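## Task

Unscrew tube 2's cap and lay it in cap nest 2, open side down and level. Press the blue CYCLE key once and keep the cap in the nest until the green lamp lights, since aspiration happens a single time. Screw that cap back onto tube 2 until it will not turn further. Make sure the caps on tubes 1, 3 and 4 stay on and are tight, tightening any loose one fully. Everything must stay in place without the robot holding it. Then open the gripper, move clear (contact with READY or its housing is allowed) and press the green READY key until it goes down. Do not press READY unless every step was done correctly.

## Robot and tools

Robot: one YAM-type arm (waist, shoulder, elbow, wrist pitch, wrist yaw, wrist roll) with a two-finger parallel gripper. The fingers extend along the gripper's +z axis and close along its y axis. end_effector_position is the point midway between the finger pads, roughly 1 cm short of the fingertips.

Scene frame: origin on the table surface under the arm base, +z up, +y to the left when facing along +x. All positions are in metres in this frame; orientations are quaternions written w first (qw, qx, qy, qz). The base may sit slightly tilted, and reported hand position gets less accurate at long reach.

Workspace: a decapping station holds tubes 1-4 ordered left to right as seen from the base. A cap tray has nests 1-4 in the same order plus two lamps: amber during aspiration, green when it is finished. One housing carries CYCLE (blue key) and READY (green key); push a key until it switches. Loose objects may occasionally get nudged.

A row is always 8 numbers: x, y, z, qw, qx, qy, qz, opening. x, y, z, and the quaternion form an absolute target pose for the gripper in the scene frame (not an offset). opening runs from -1 (closed) to +1 (fully open, 0.094 m). Repeat the quaternion you want in every row; don't copy a drifted one from a result.

Tools:
- execute_actions: argument actions is a list with at most one item. Empty list [] = just read the state. {"rows": [[8 numbers], ...], "steps": n} runs up to 15 control steps of 1/30 s each (default 15); each row covers one step and the final row is reused if rows run out. {"steps": n} alone is a wait of up to 300 steps counted from the previous result, so your reply time is included. Optional pictures (boolean) toggles camera images. A call is rejected, sending nothing, if a target lies over 0.6 m from the last reported position along any gripper axis.
- move: target is one 8-number row (absolute pose plus opening); speed in m/s, 0.002 to 0.5, default 0.25, with rotation capped at twice that in rad/s. It drives a straight path lasting 0.5 to 10 s (longer paths are cut off at 10 s). The opening is applied at the start. It does not avoid obstacles; the hand lags and may overshoot speed, especially with the arm stretched. Its result adds a move: line giving the ending (done, off_target, moving, held, fault) and any limits (paced = pose was clipped; held = some steps blocked, after which the arm may jump faster), plus the distance to target.
- wait: seconds, 0 to 10; sends nothing new.
- zoom_image: camera (cam_head_left, cam_head_right, cam_high, cam_low, cam_wrist) and region [x0, y0, x1, y1] in pixels of that camera's 504x504 image, origin top left, at most 504 by 504.
- read_manual: optional section "licences"; only returns licence text.
- finished_scene: scene number; ends that scene irreversibly and reports success.

Motion behaviour: each control step the commanded pose is clipped to within 70 mm and 16 degrees of the measured pose, then damped IK follows it, favouring position over orientation. After an action the arm only continues to the last clipped pose, so read the returned pose and send the remainder next. Joint friction can leave the hand up to about 31 mm off, and very small commands may do nothing. The elbow cannot fully straighten.

Result lines: the state gives end_effector_position and end_effector_quat_wxyz. Joint positions / Joint velocities list the six arm joints in rad and rad/s, then finger-pad gap in m. Ranges: waist -2.618 to 3.054, shoulder 0 to 3.142, elbow 0 to 3.142, wrist pitch -1.571 to 1.571, wrist yaw -1.571 to 1.571, wrist roll -2.094 to 2.094. grip_measured is the finger opening on the command scale (may be off by about 1 mm consistently). "pose unreachable" means the clearance check (which treats the mounting block as arm) altered or blocked the command; HELD flags each step affected. Hand target shows where the controller is heading. FAULT lines mark stops; MOTOR HOT warns from 75 °C, 90 °C forces a 10 s halt, 100 °C drops the arm.

Gripping: to hold something, command an opening below grip_measured; about 0.03 lower is firm, less is gentler. Pads push up to roughly 50-62 N each, with a brief spike on first contact; very thin parts get less force.

Cameras: cam_head_left, cam_head_right, cam_high, cam_low, cam_wrist (fisheye on the gripper), all 504x504, calibrated with small per-scene errors.

Avoid: dropping caps, knocking anything off the table, fast collisions, pressing far past contact (harder push), long holding that heats motors, and leaving the cap held by the gripper at the end. Release and retract before pressing READY.

Each tool is called after "Call:" as name([rows], argument=value, ...), one row to a line, values as JSON.

## Session

Call:
execute_actions(actions=[])

Scene clock: 0.00 s of 10000.00 s.
end_effector_position=(+0.2881, -0.2708, +0.1858) grip_measured=+1.000 end_effector_quat_wxyz=(+0.082, +0.829, +0.217, +0.508)
Joint positions: [-1.142  1.573  1.065 -0.446 -0.968  1.82   0.094]
Joint velocities: [-0.002 -0.012 -0.007 -0.037  0.007  0.022  0.   ]
Motor temperatures (°C, as the motors report them): [18 23 23 19 18 18]
Hand target: +0.288, -0.271, +0.186; +0.082, +0.829, +0.217, +0.508
camera_calibration (this result's frames):
cam_wrist: T_world_to_cam=[[-0.373971, 0.779149, -0.503063, 0.407329], [-0.20909, 0.457625, 0.864211, 0.0540903], [0.903564, 0.428375, -0.00822588, -0.0461089], [0, 0, 0, 1]] pos_world=[0.205301, -0.322372, 0.157787]

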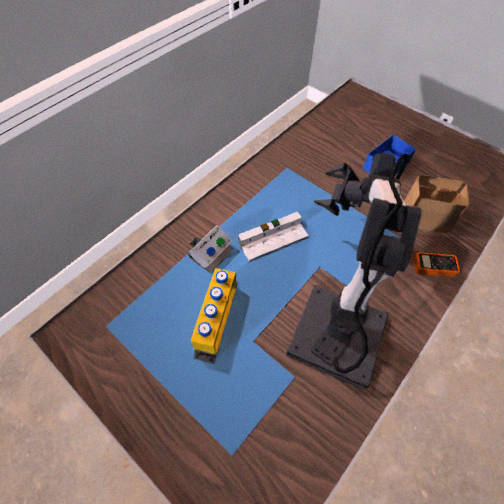

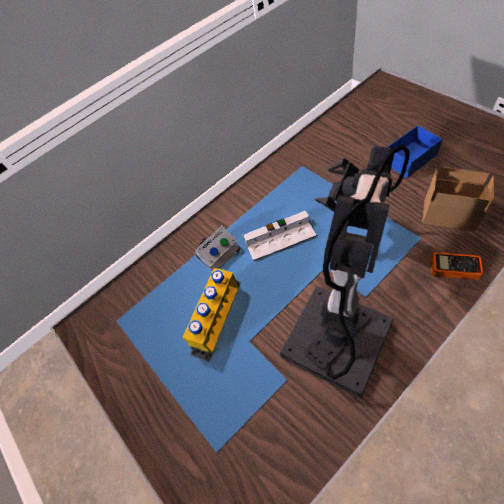

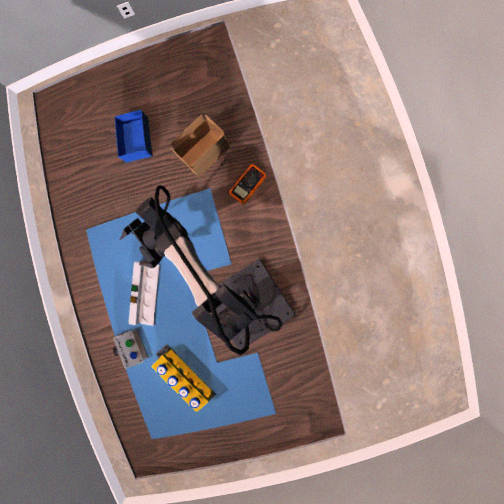

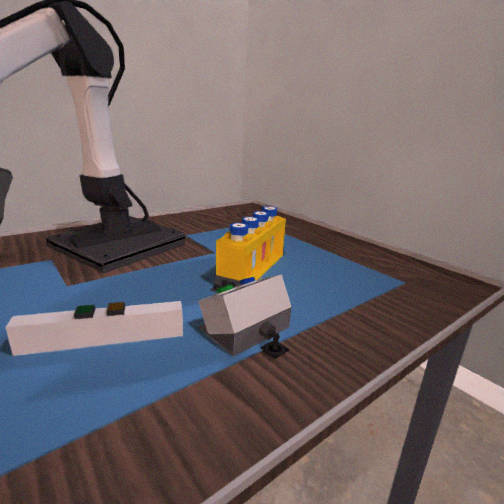

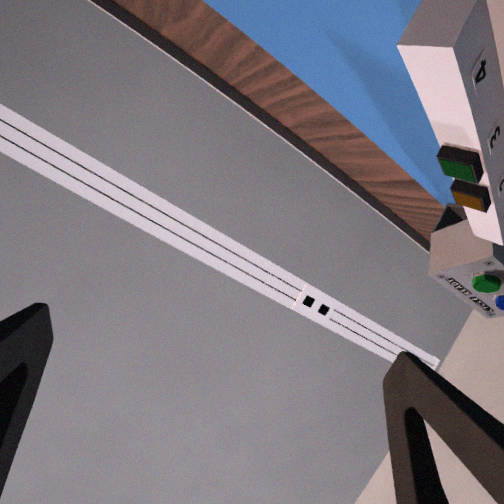

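Call:
zoom_image(camera="cam_head_left", region=[170, 200, 338, 368])

Call:
zoom_image(camera="cam_head_right", region=[170, 200, 338, 368])

Call:
zoom_image(camera="cam_low", region=[200, 190, 300, 290])

Region (170, 200, 338, 368) of cam_head_left's 504x504 image, scaled by 3.000, with more detail than that image has.

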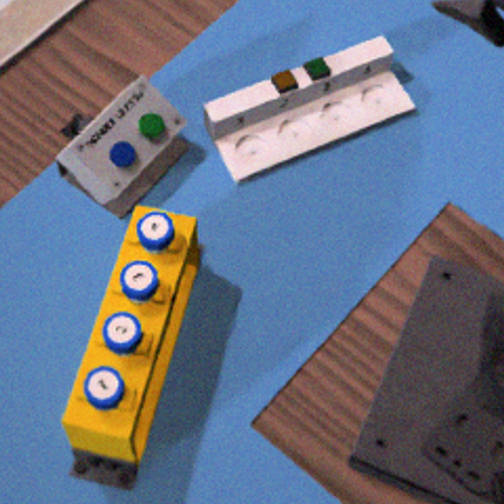

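Region (170, 200, 338, 368) of cam_head_right's 504x504 image, scaled by 3.000, with more detail than that image has.

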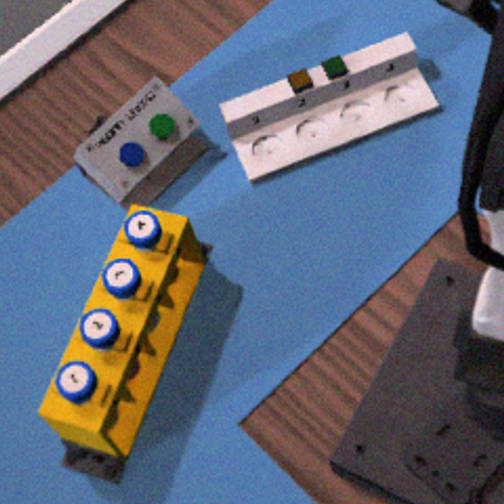

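Region (200, 190, 300, 290) of cam_low's 504x504 image, scaled by 5.040, with more detail than that image has.

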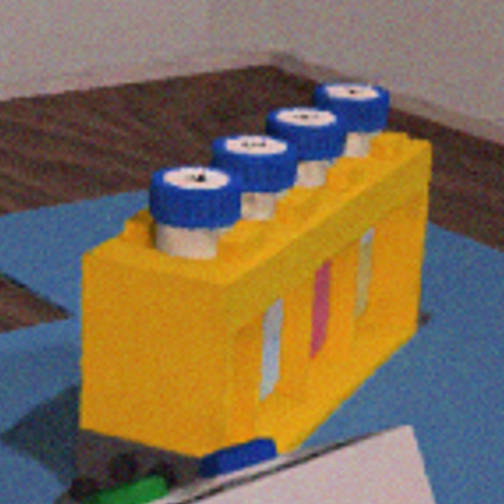

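Call:
move(target=[0.28,0.0,0.19,0,0.78,0.62,0,0.0], speed=0.4)

Call:
move(target=[0.282,0.222,0.155,0,0.6225,0.7826,0,0.0], speed=0.3)

Scene clock: 4.93 s of 10000.00 s.
end_effector_position=(+0.2774, +0.0024, +0.1889) grip_measured=+0.002 end_effector_quat_wxyz=(-0.001, +0.782, +0.624, +0.001)
Joint positions: [ 0.03   1.583  1.468 -1.447  0.036  1.849  0.047]
Joint velocities: [-0.007  0.002  0.007 -0.066 -0.007 -0.037 -0.   ]
Motor temperatures (°C, as the motors report them): [18 24 23 19 18 18]
Hand target: +0.279, +0.002, +0.190; +0.000, +0.784, +0.621, -0.006
Off the commanded pose: 0.004 m, 0 deg.
move: done
camera_calibration (this result's frames):
cam_wrist: T_world_to_cam=[[-0.999478, 0.0162396, 0.0279183, 0.267069], [0.0289949, 0.831953, 0.554088, -0.0842013], [-0.0142286, 0.554608, -0.83199, 0.256467], [0, 0, 0, 1]] pos_world=[0.27302, -0.0765241, 0.252577]

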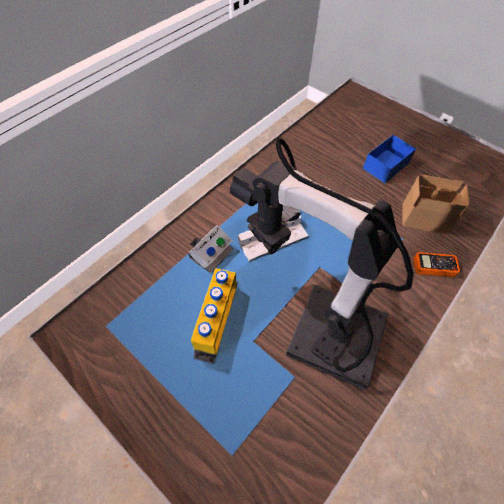

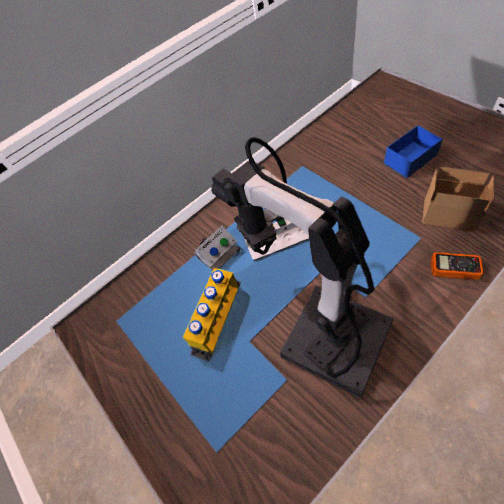

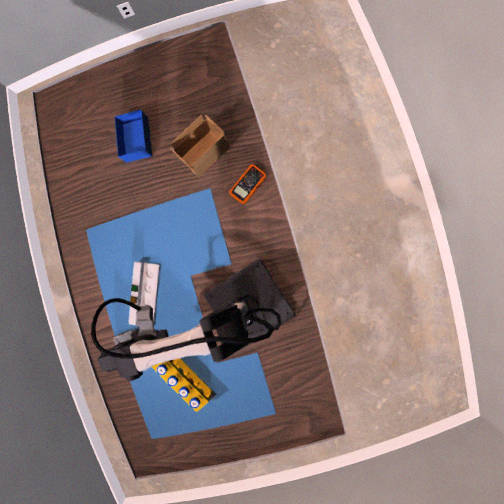

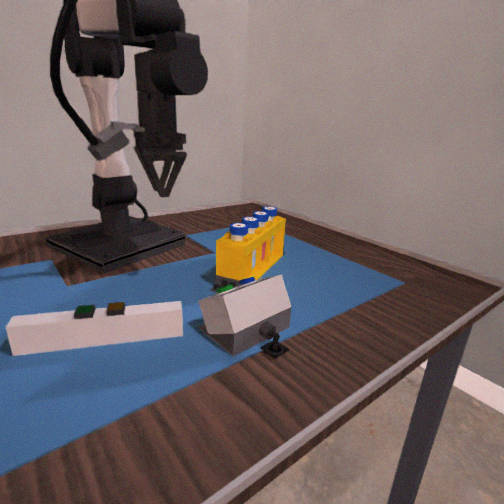

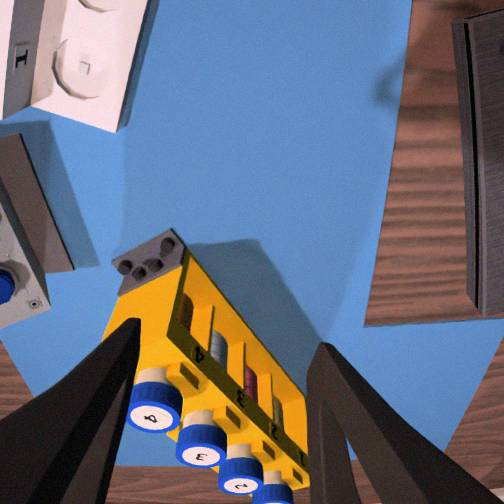

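Scene clock: 6.23 s of 10000.00 s.
end_effector_position=(+0.2738, +0.2216, +0.1517) grip_measured=+0.002 end_effector_quat_wxyz=(-0.001, +0.617, +0.787, -0.007)
Joint positions: [ 0.687  1.916  1.681 -1.366  0.038  2.041  0.047]
Joint velocities: [-0.007  0.007 -0.007 -0.007  0.051  0.051  0.001]
Motor temperatures (°C, as the motors report them): [18 24 24 19 18 18]
Hand target: +0.278, +0.223, +0.154; +0.002, +0.622, +0.783, -0.003
Off the commanded pose: 0.009 m, 1 deg.
move: done
camera_calibration (this result's frames):
cam_wrist: T_world_to_cam=[[-0.900088, -0.433846, 0.0402342, 0.331576], [-0.343305, 0.763033, 0.547651, -0.127658], [-0.268296, 0.479122, -0.835739, 0.190815], [0, 0, 0, 1]] pos_world=[0.305817, 0.149837, 0.216043]

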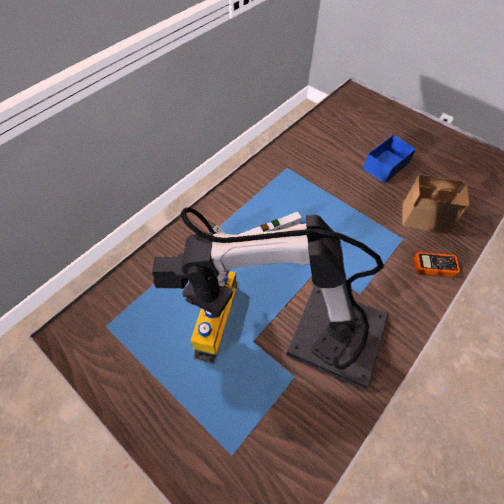

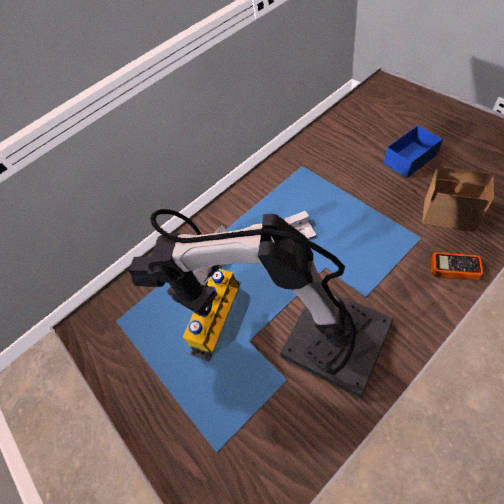

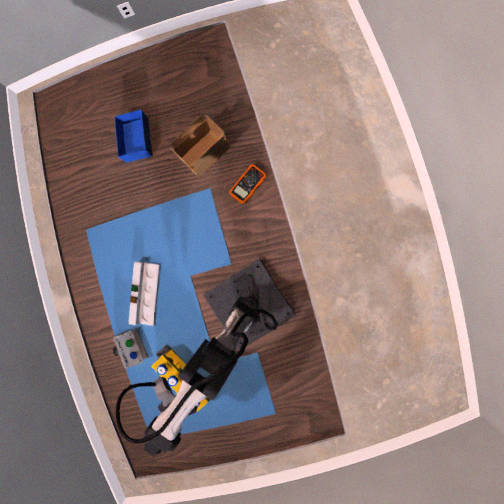

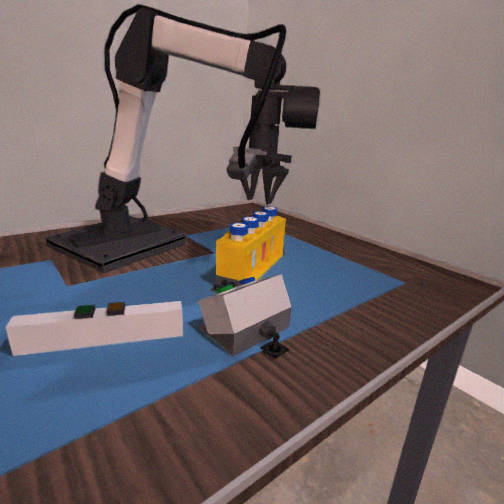

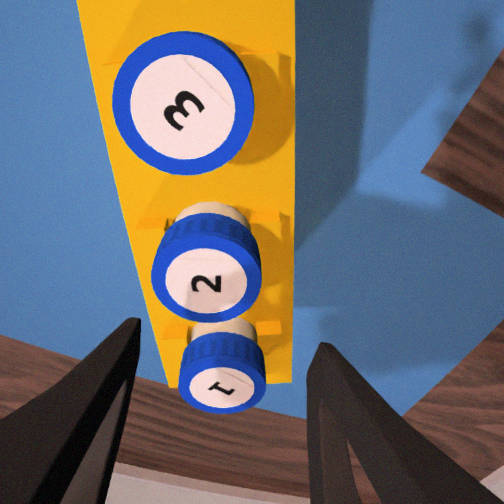

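Call:
move(target=[0.286,0.2245,0.128,0,0.6225,0.7826,0,0.0], speed=0.06)

Scene clock: 8.10 s of 10000.00 s.
end_effector_position=(+0.2840, +0.2257, +0.1348) grip_measured=+0.002 end_effector_quat_wxyz=(+0.001, +0.622, +0.783, +0.004)
Joint positions: [ 0.676  1.936  1.641 -1.284  0.038  2.042  0.047]
Joint velocities: [-0.012  0.007  0.017 -0.022  0.022  0.037  0.001]
Motor temperatures (°C, as the motors report them): [18 24 24 19 18 18]
Hand target: +0.286, +0.224, +0.128; -0.000, +0.622, +0.783, -0.000
Off the commanded pose: 0.007 m, 1 deg.
move: done
camera_calibration (this result's frames):
cam_wrist: T_world_to_cam=[[-0.906185, -0.422488, 0.018249, 0.345383], [-0.342859, 0.759283, 0.553116, -0.118063], [-0.247541, 0.494969, -0.832904, 0.167593], [0, 0, 0, 1]] pos_world=[0.313988, 0.15261, 0.198589]

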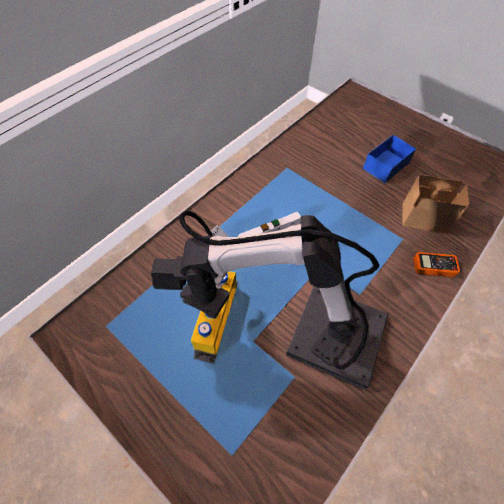

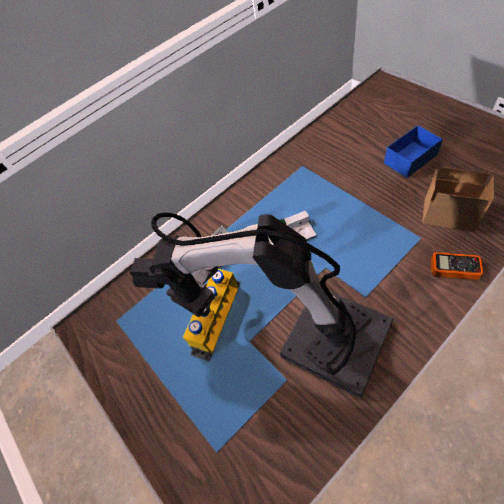

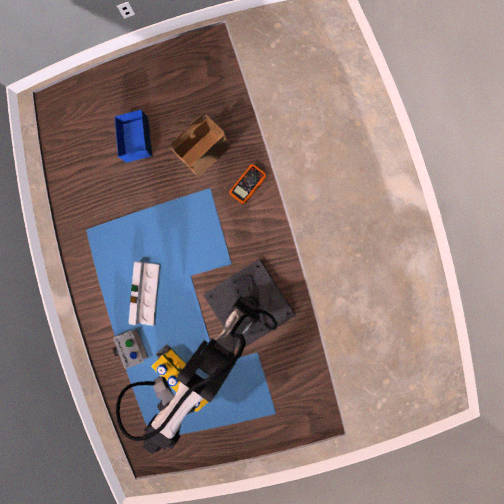

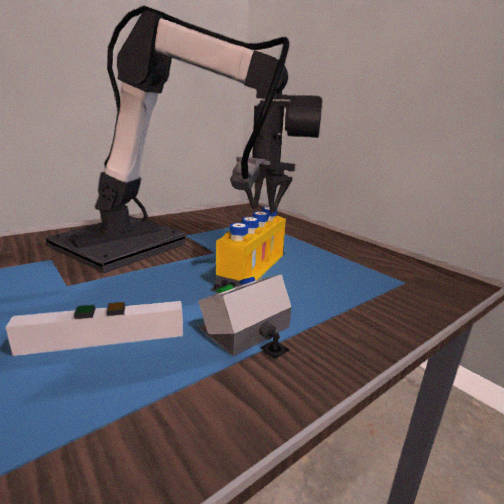

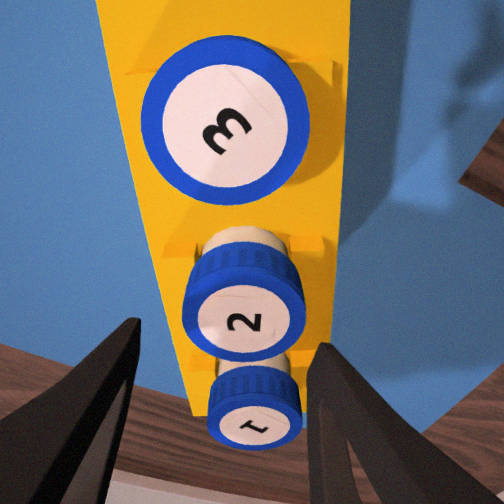

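Call:
move(target=[0.2805,0.2195,0.124,0,0.6225,0.7826,0,0.1], speed=0.05)

Call:
move(target=[0.2817,0.2217,0.108,0,0.6225,0.7826,0,0.1], speed=0.05)

Scene clock: 9.43 s of 10000.00 s.
end_effector_position=(+0.2781, +0.2214, +0.1224) grip_measured=+0.098 end_effector_quat_wxyz=(-0.001, +0.621, +0.783, -0.009)
Joint positions: [ 0.676  1.936  1.592 -1.261  0.038  2.042  0.052]
Joint velocities: [-0.002 -0.007  0.027  0.051  0.022  0.051 -0.   ]
Motor temperatures (°C, as the motors report them): [18 25 24 19 18 18]
Hand target: +0.280, +0.219, +0.124; +0.000, +0.623, +0.783, +0.000
Off the commanded pose: 0.003 m, 1 deg.
move: done
camera_calibration (this result's frames):
cam_wrist: T_world_to_cam=[[-0.90513, -0.422851, 0.043998, 0.335032], [-0.332395, 0.768408, 0.546867, -0.114045], [-0.265051, 0.480361, -0.836063, 0.166422], [0, 0, 0, 1]] pos_world=[0.30945, 0.149359, 0.186766]

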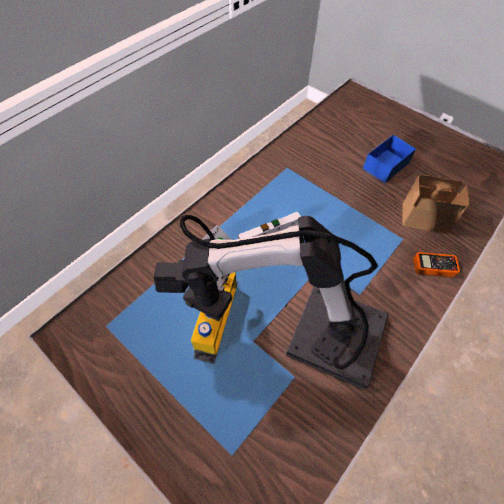

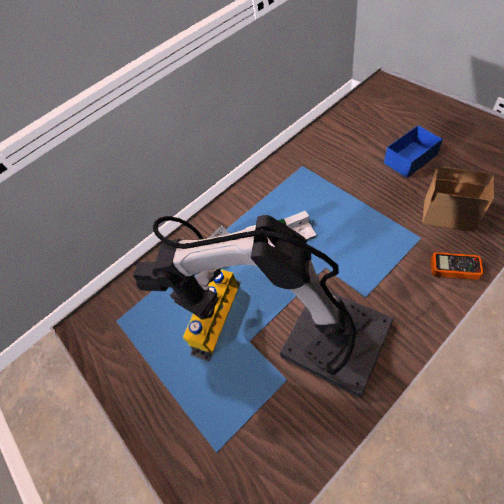

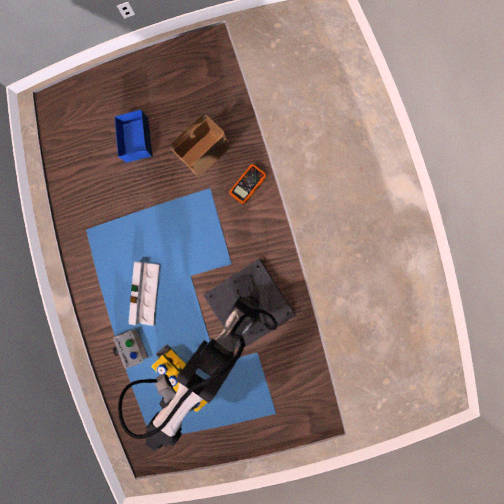

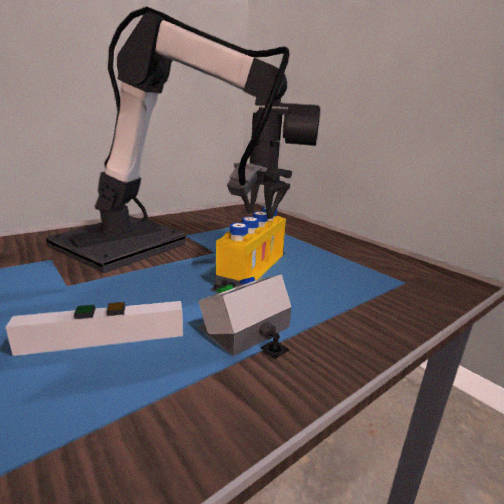

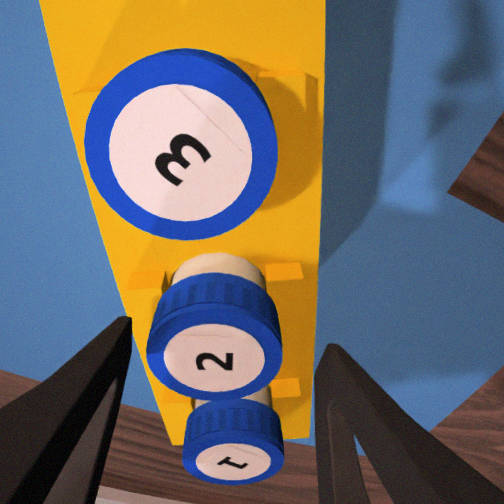

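Scene clock: 10.30 s of 10000.00 s.
end_effector_position=(+0.2802, +0.2236, +0.1115) grip_measured=+0.098 end_effector_quat_wxyz=(+0.000, +0.622, +0.783, -0.000)
Joint positions: [ 0.676  1.936  1.549 -1.201  0.038  2.042  0.052]
Joint velocities: [-0.012 -0.007  0.012 -0.051  0.007  0.007 -0.   ]
Motor temperatures (°C, as the motors report them): [18 25 24 19 18 18]
Hand target: +0.281, +0.222, +0.108; -0.000, +0.622, +0.783, -0.000
Off the commanded pose: 0.004 m, 0 deg.
move: done
camera_calibration (this result's frames):
cam_wrist: T_world_to_cam=[[-0.905869, -0.422668, 0.0274467, 0.340341], [-0.339106, 0.762553, 0.550927, -0.106436], [-0.253789, 0.48976, -0.834102, 0.151343], [0, 0, 0, 1]] pos_world=[0.310621, 0.150892, 0.175533]

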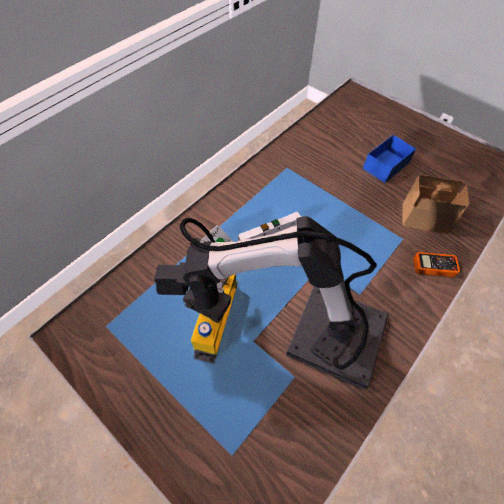

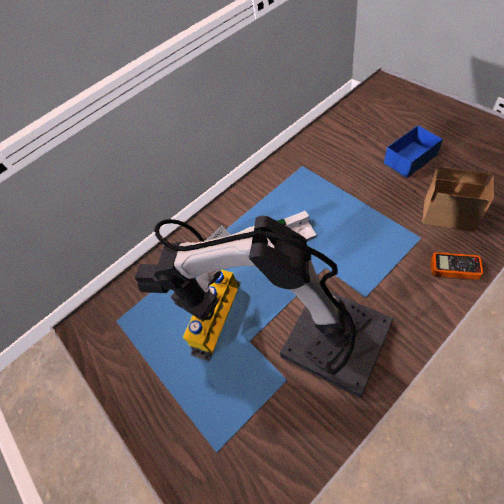

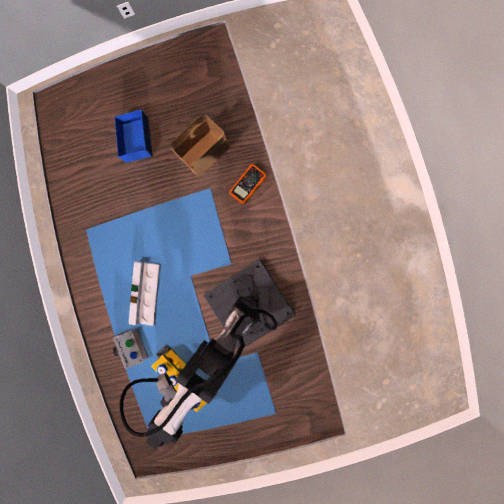

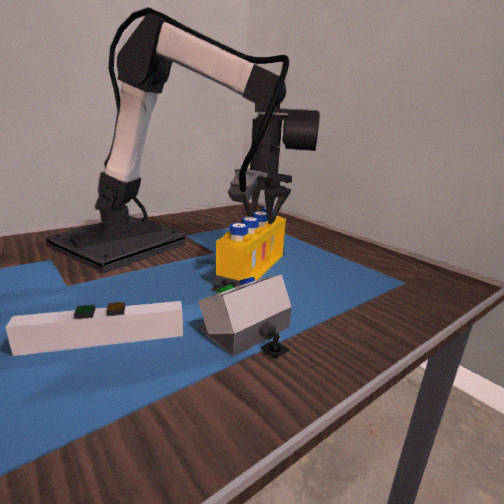

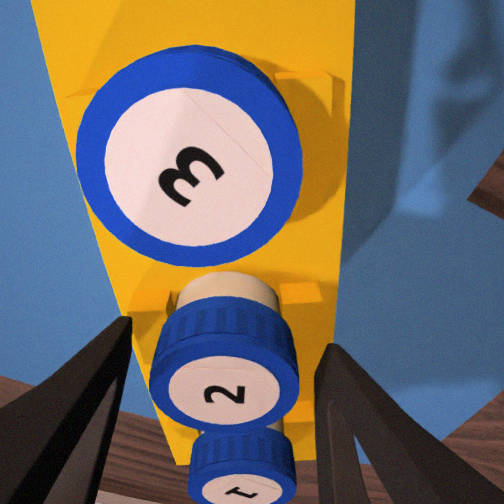

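Call:
move(target=[0.2845,0.2185,0.117,0,0.6225,0.7826,0,0.0], speed=0.03)

Scene clock: 11.70 s of 10000.00 s.
end_effector_position=(+0.2816, +0.2195, +0.1114) grip_measured=+0.002 end_effector_quat_wxyz=(-0.000, +0.624, +0.781, -0.003)
Joint positions: [ 0.664  1.936  1.549 -1.206  0.038  2.037  0.047]
Joint velocities: [ 0.002  0.007  0.017 -0.037 -0.037 -0.066 -0.001]
Motor temperatures (°C, as the motors report them): [18 25 24 19 18 18]
Hand target: +0.285, +0.219, +0.117; +0.000, +0.623, +0.782, +0.000
Off the commanded pose: 0.006 m, 0 deg.
move: done
camera_calibration (this result's frames):
cam_wrist: T_world_to_cam=[[-0.90835, -0.416872, 0.0334344, 0.338721], [-0.331648, 0.766734, 0.549662, -0.105598], [-0.254774, 0.488197, -0.834718, 0.154295], [0, 0, 0, 1]] pos_world=[0.311966, 0.146843, 0.175511]

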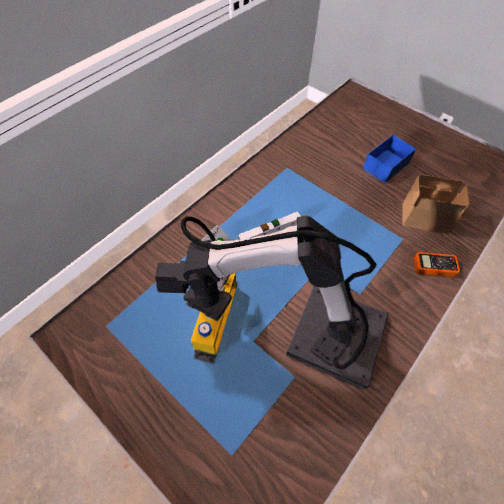

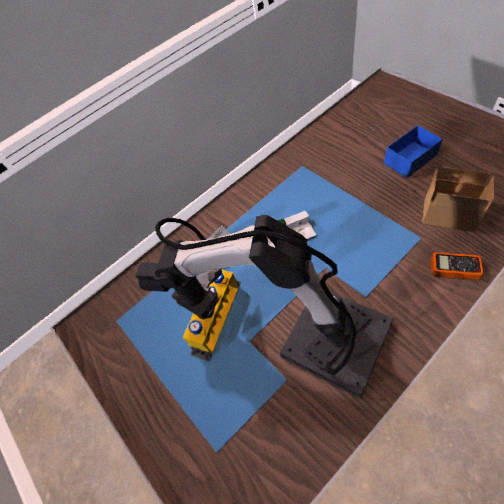

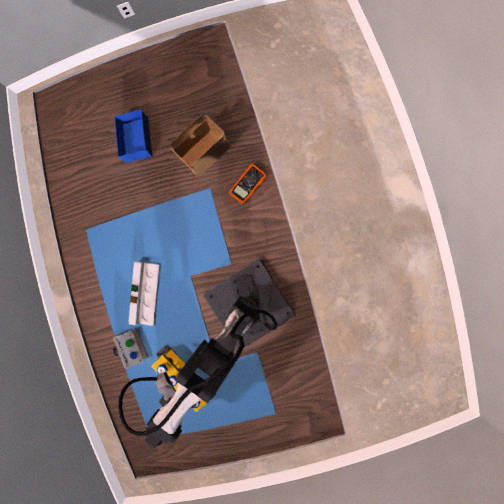

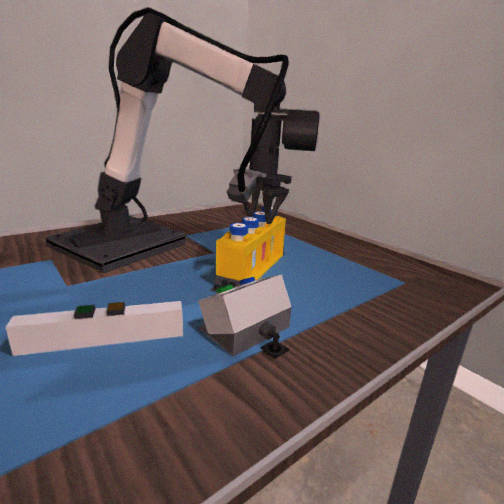

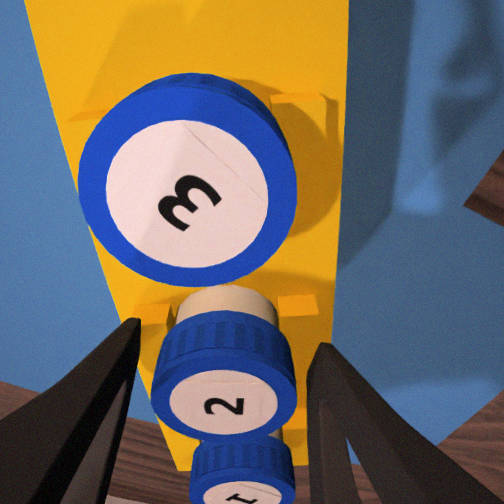

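Call:
move(target=[0.2808,0.2232,0.120,0,0.6225,0.7826,0,0.0], speed=0.03)

Scene clock: 12.90 s of 10000.00 s.
end_effector_position=(+0.2821, +0.2197, +0.1142) grip_measured=+0.002 end_effector_quat_wxyz=(-0.000, +0.624, +0.782, -0.003)
Joint positions: [ 0.664  1.936  1.56  -1.217  0.038  2.036  0.047]
Joint velocities: [-0.002  0.012  0.012 -0.066 -0.022 -0.022 -0.   ]
Motor temperatures (°C, as the motors report them): [18 26 24 19 18 18]
Hand target: +0.281, +0.223, +0.120; +0.000, +0.622, +0.783, +0.000
Off the commanded pose: 0.007 m, 0 deg.
move: done
camera_calibration (this result's frames):
cam_wrist: T_world_to_cam=[[-0.908047, -0.417561, 0.0330677, 0.339191], [-0.332382, 0.76635, 0.549754, -0.106857], [-0.254897, 0.488212, -0.834672, 0.156635], [0, 0, 0, 1]] pos_world=[0.31241, 0.147052, 0.178268]

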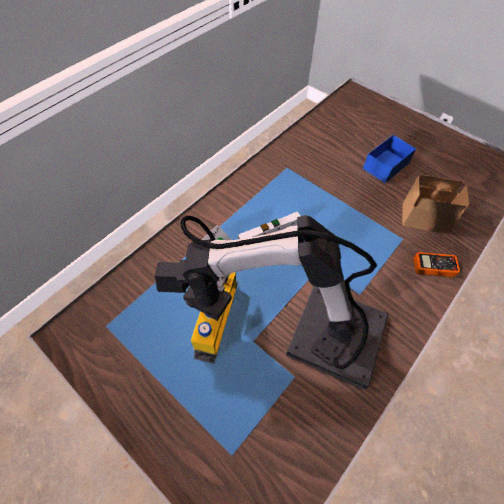

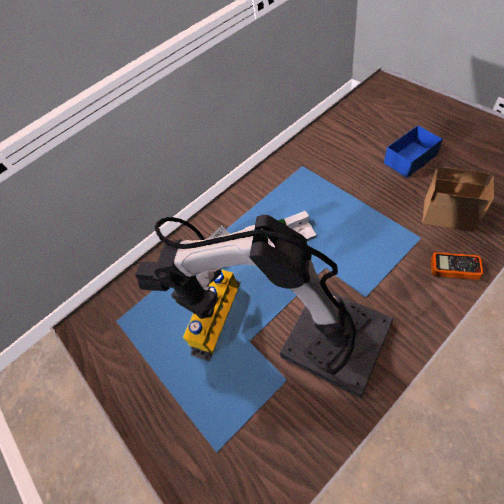

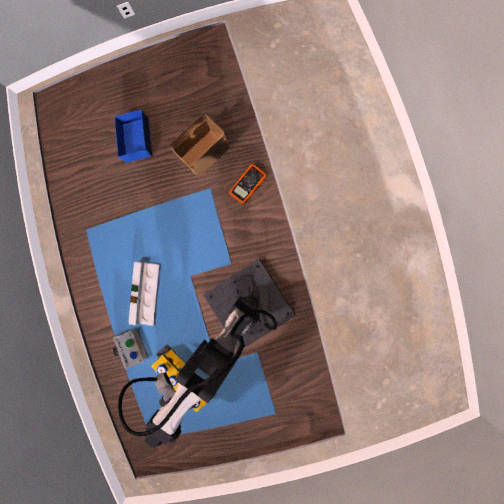

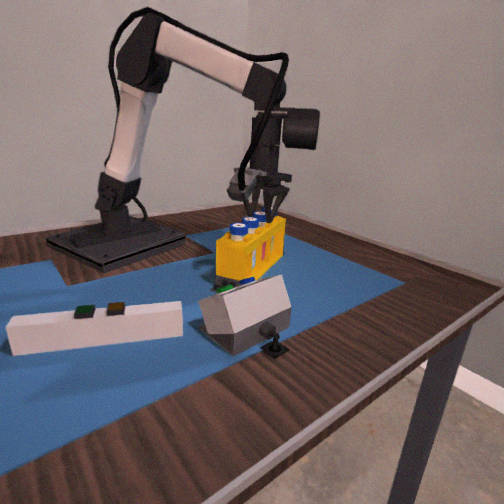

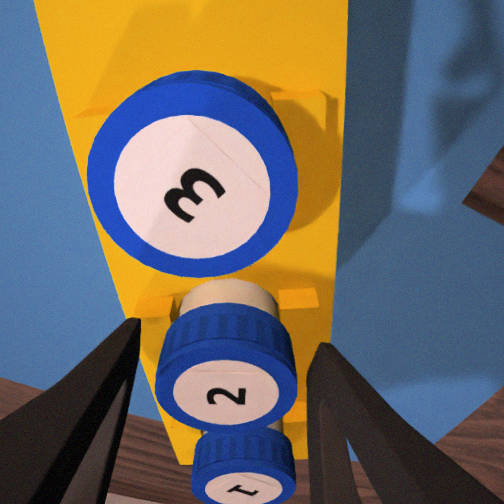

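Call:
execute_actions([
  {"rows":[[0.2818,0.221,0.115,0,0.6225,0.7826,0,-0.36]]},
], pictures=false)

Call:
move(target=[0.2818,0.221,0.118,0,-0.3256,0.9455,0,-0.36], speed=0.5)

Call:
move(target=[0.2818,0.221,0.119,0,-0.9724,0.2334,0,-0.36], speed=0.5)

Scene clock: 14.53 s of 10000.00 s.
end_effector_position=(+0.2822, +0.2196, +0.1142) grip_measured=-0.309 end_effector_quat_wxyz=(+0.000, +0.624, +0.782, -0.003)
Joint positions: [ 0.664  1.936  1.56  -1.217  0.039  2.036  0.032]
Joint velocities: [ 0.012 -0.007 -0.012 -0.022 -0.022  0.007  0.   ]
Motor temperatures (°C, as the motors report them): [18 26 24 19 18 18]
Hand target: +0.282, +0.221, +0.115; +0.000, +0.622, +0.783, +0.000
Off the commanded pose: 0.002 m, 0 deg.
Steps of this call (steps 1 to 34: nothing new was sent; steps 35 to 49: all 15 steps of this action). Readings (end_effector_position):
35: (+0.2818, +0.2195, +0.1142)
36: (+0.2822, +0.2197, +0.1142)
38: (+0.2822, +0.2196, +0.1142)
42: (+0.2822, +0.2196, +0.1142)
49: the state above

Scene clock: 17.53 s of 10000.00 s.
end_effector_position=(+0.2824, +0.2203, +0.1145) grip_measured=-0.310 end_effector_quat_wxyz=(-0.001, -0.317, +0.948, -0.000)
Joint positions: [ 0.664  1.935  1.56  -1.214  0.036  0.044  0.032]
Joint velocities: [-0.007 -0.017 -0.012  0.007 -0.007  0.022  0.001]
Motor temperatures (°C, as the motors report them): [18 27 25 19 18 18]
Hand target: +0.282, +0.221, +0.118; +0.000, -0.326, +0.946, +0.000
Off the commanded pose: 0.004 m, 1 deg.
move: done
camera_calibration (this result's frames):
cam_wrist: T_world_to_cam=[[0.752779, -0.65778, 0.0254873, -0.0754779], [-0.558453, -0.61765, 0.55375, 0.260922], [-0.348503, -0.431085, -0.832293, 0.385472], [0, 0, 0, 1]] pos_world=[0.336869, 0.277682, 0.178264]

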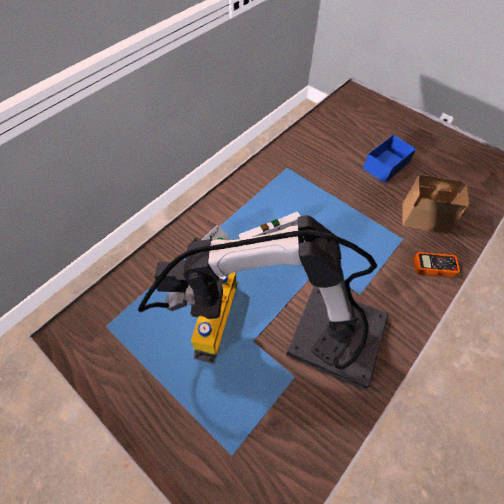

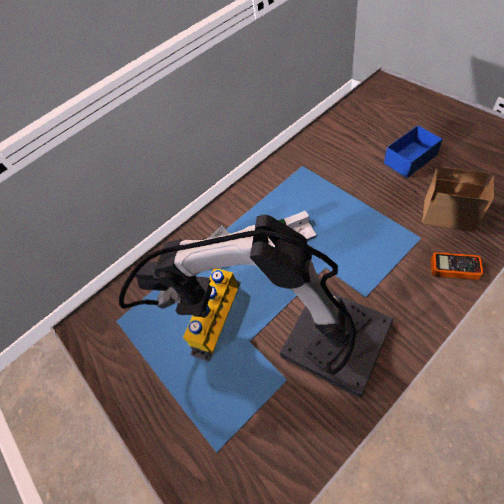

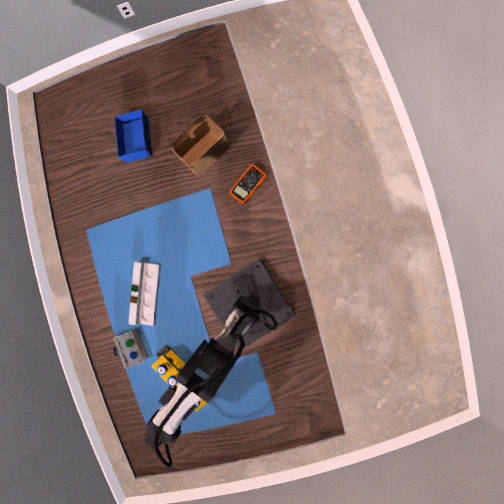

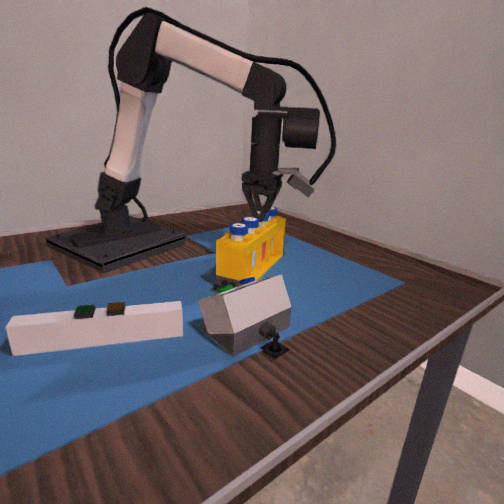

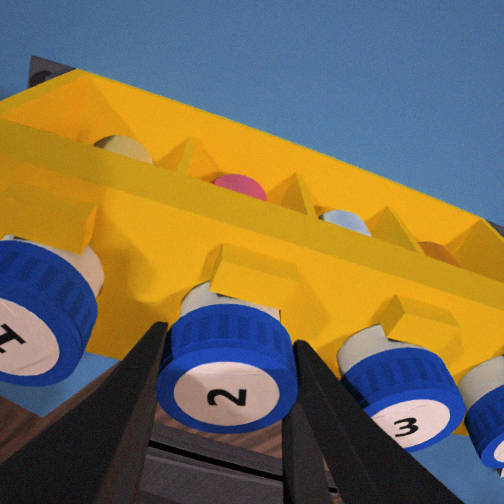

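Scene clock: 20.30 s of 10000.00 s.
end_effector_position=(+0.2815, +0.2203, +0.1155) grip_measured=-0.310 end_effector_quat_wxyz=(+0.001, +0.970, -0.242, -0.003)
Joint positions: [ 0.664  1.933  1.561 -1.219  0.033 -1.963  0.032]
Joint velocities: [-0.017 -0.002 -0.002 -0.066 -0.007 -0.007 -0.   ]
Motor temperatures (°C, as the motors report them): [18 27 25 19 18 18]
Hand target: +0.282, +0.221, +0.119; +0.000, +0.972, -0.234, +0.000
Off the commanded pose: 0.004 m, 1 deg.
move: done
camera_calibration (this result's frames):
cam_wrist: T_world_to_cam=[[0.278717, 0.960031, 0.0256323, -0.297797], [0.800266, -0.246924, 0.546446, -0.203421], [0.530935, -0.131791, -0.837102, 0.0729486], [0, 0, 0, 1]] pos_world=[0.207061, 0.245279, 0.179857]

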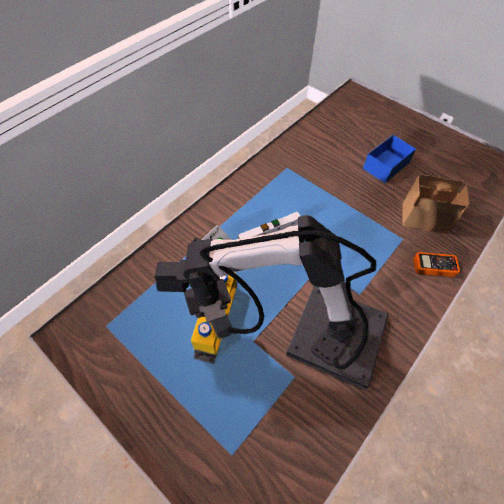

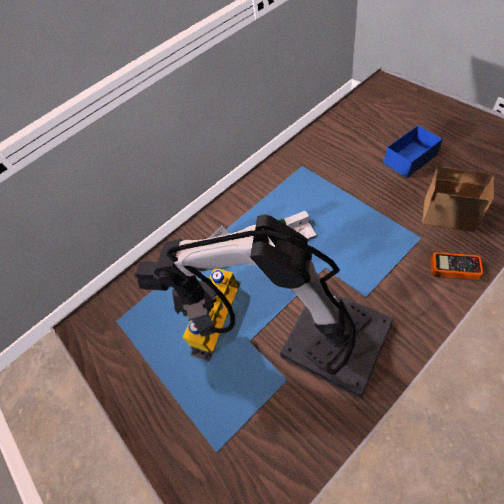

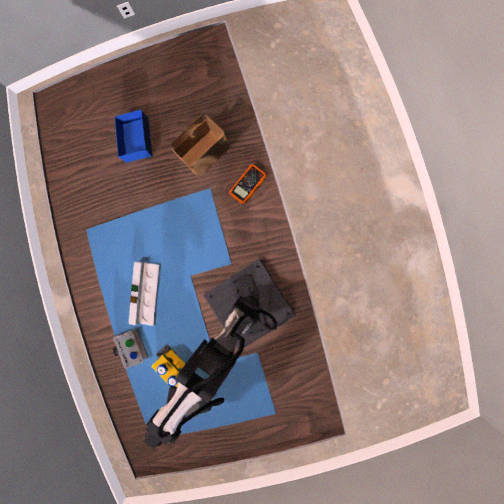

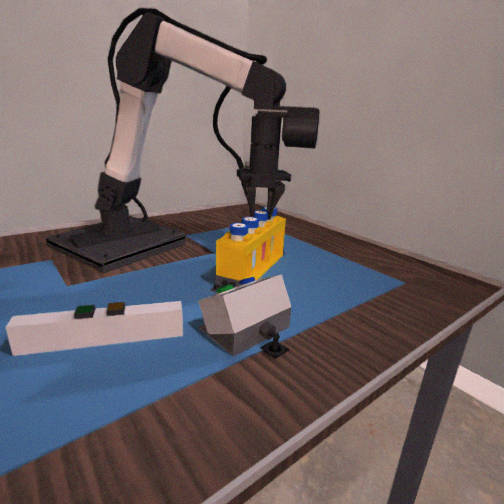

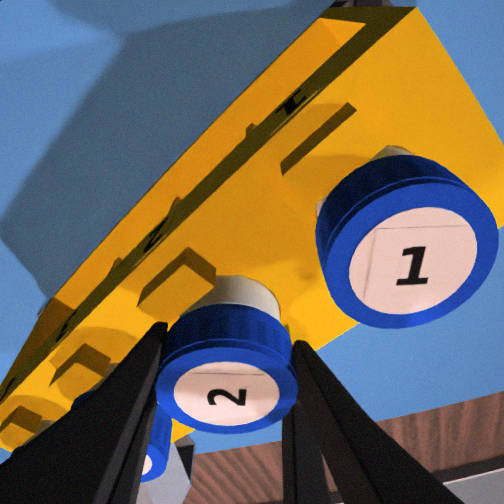

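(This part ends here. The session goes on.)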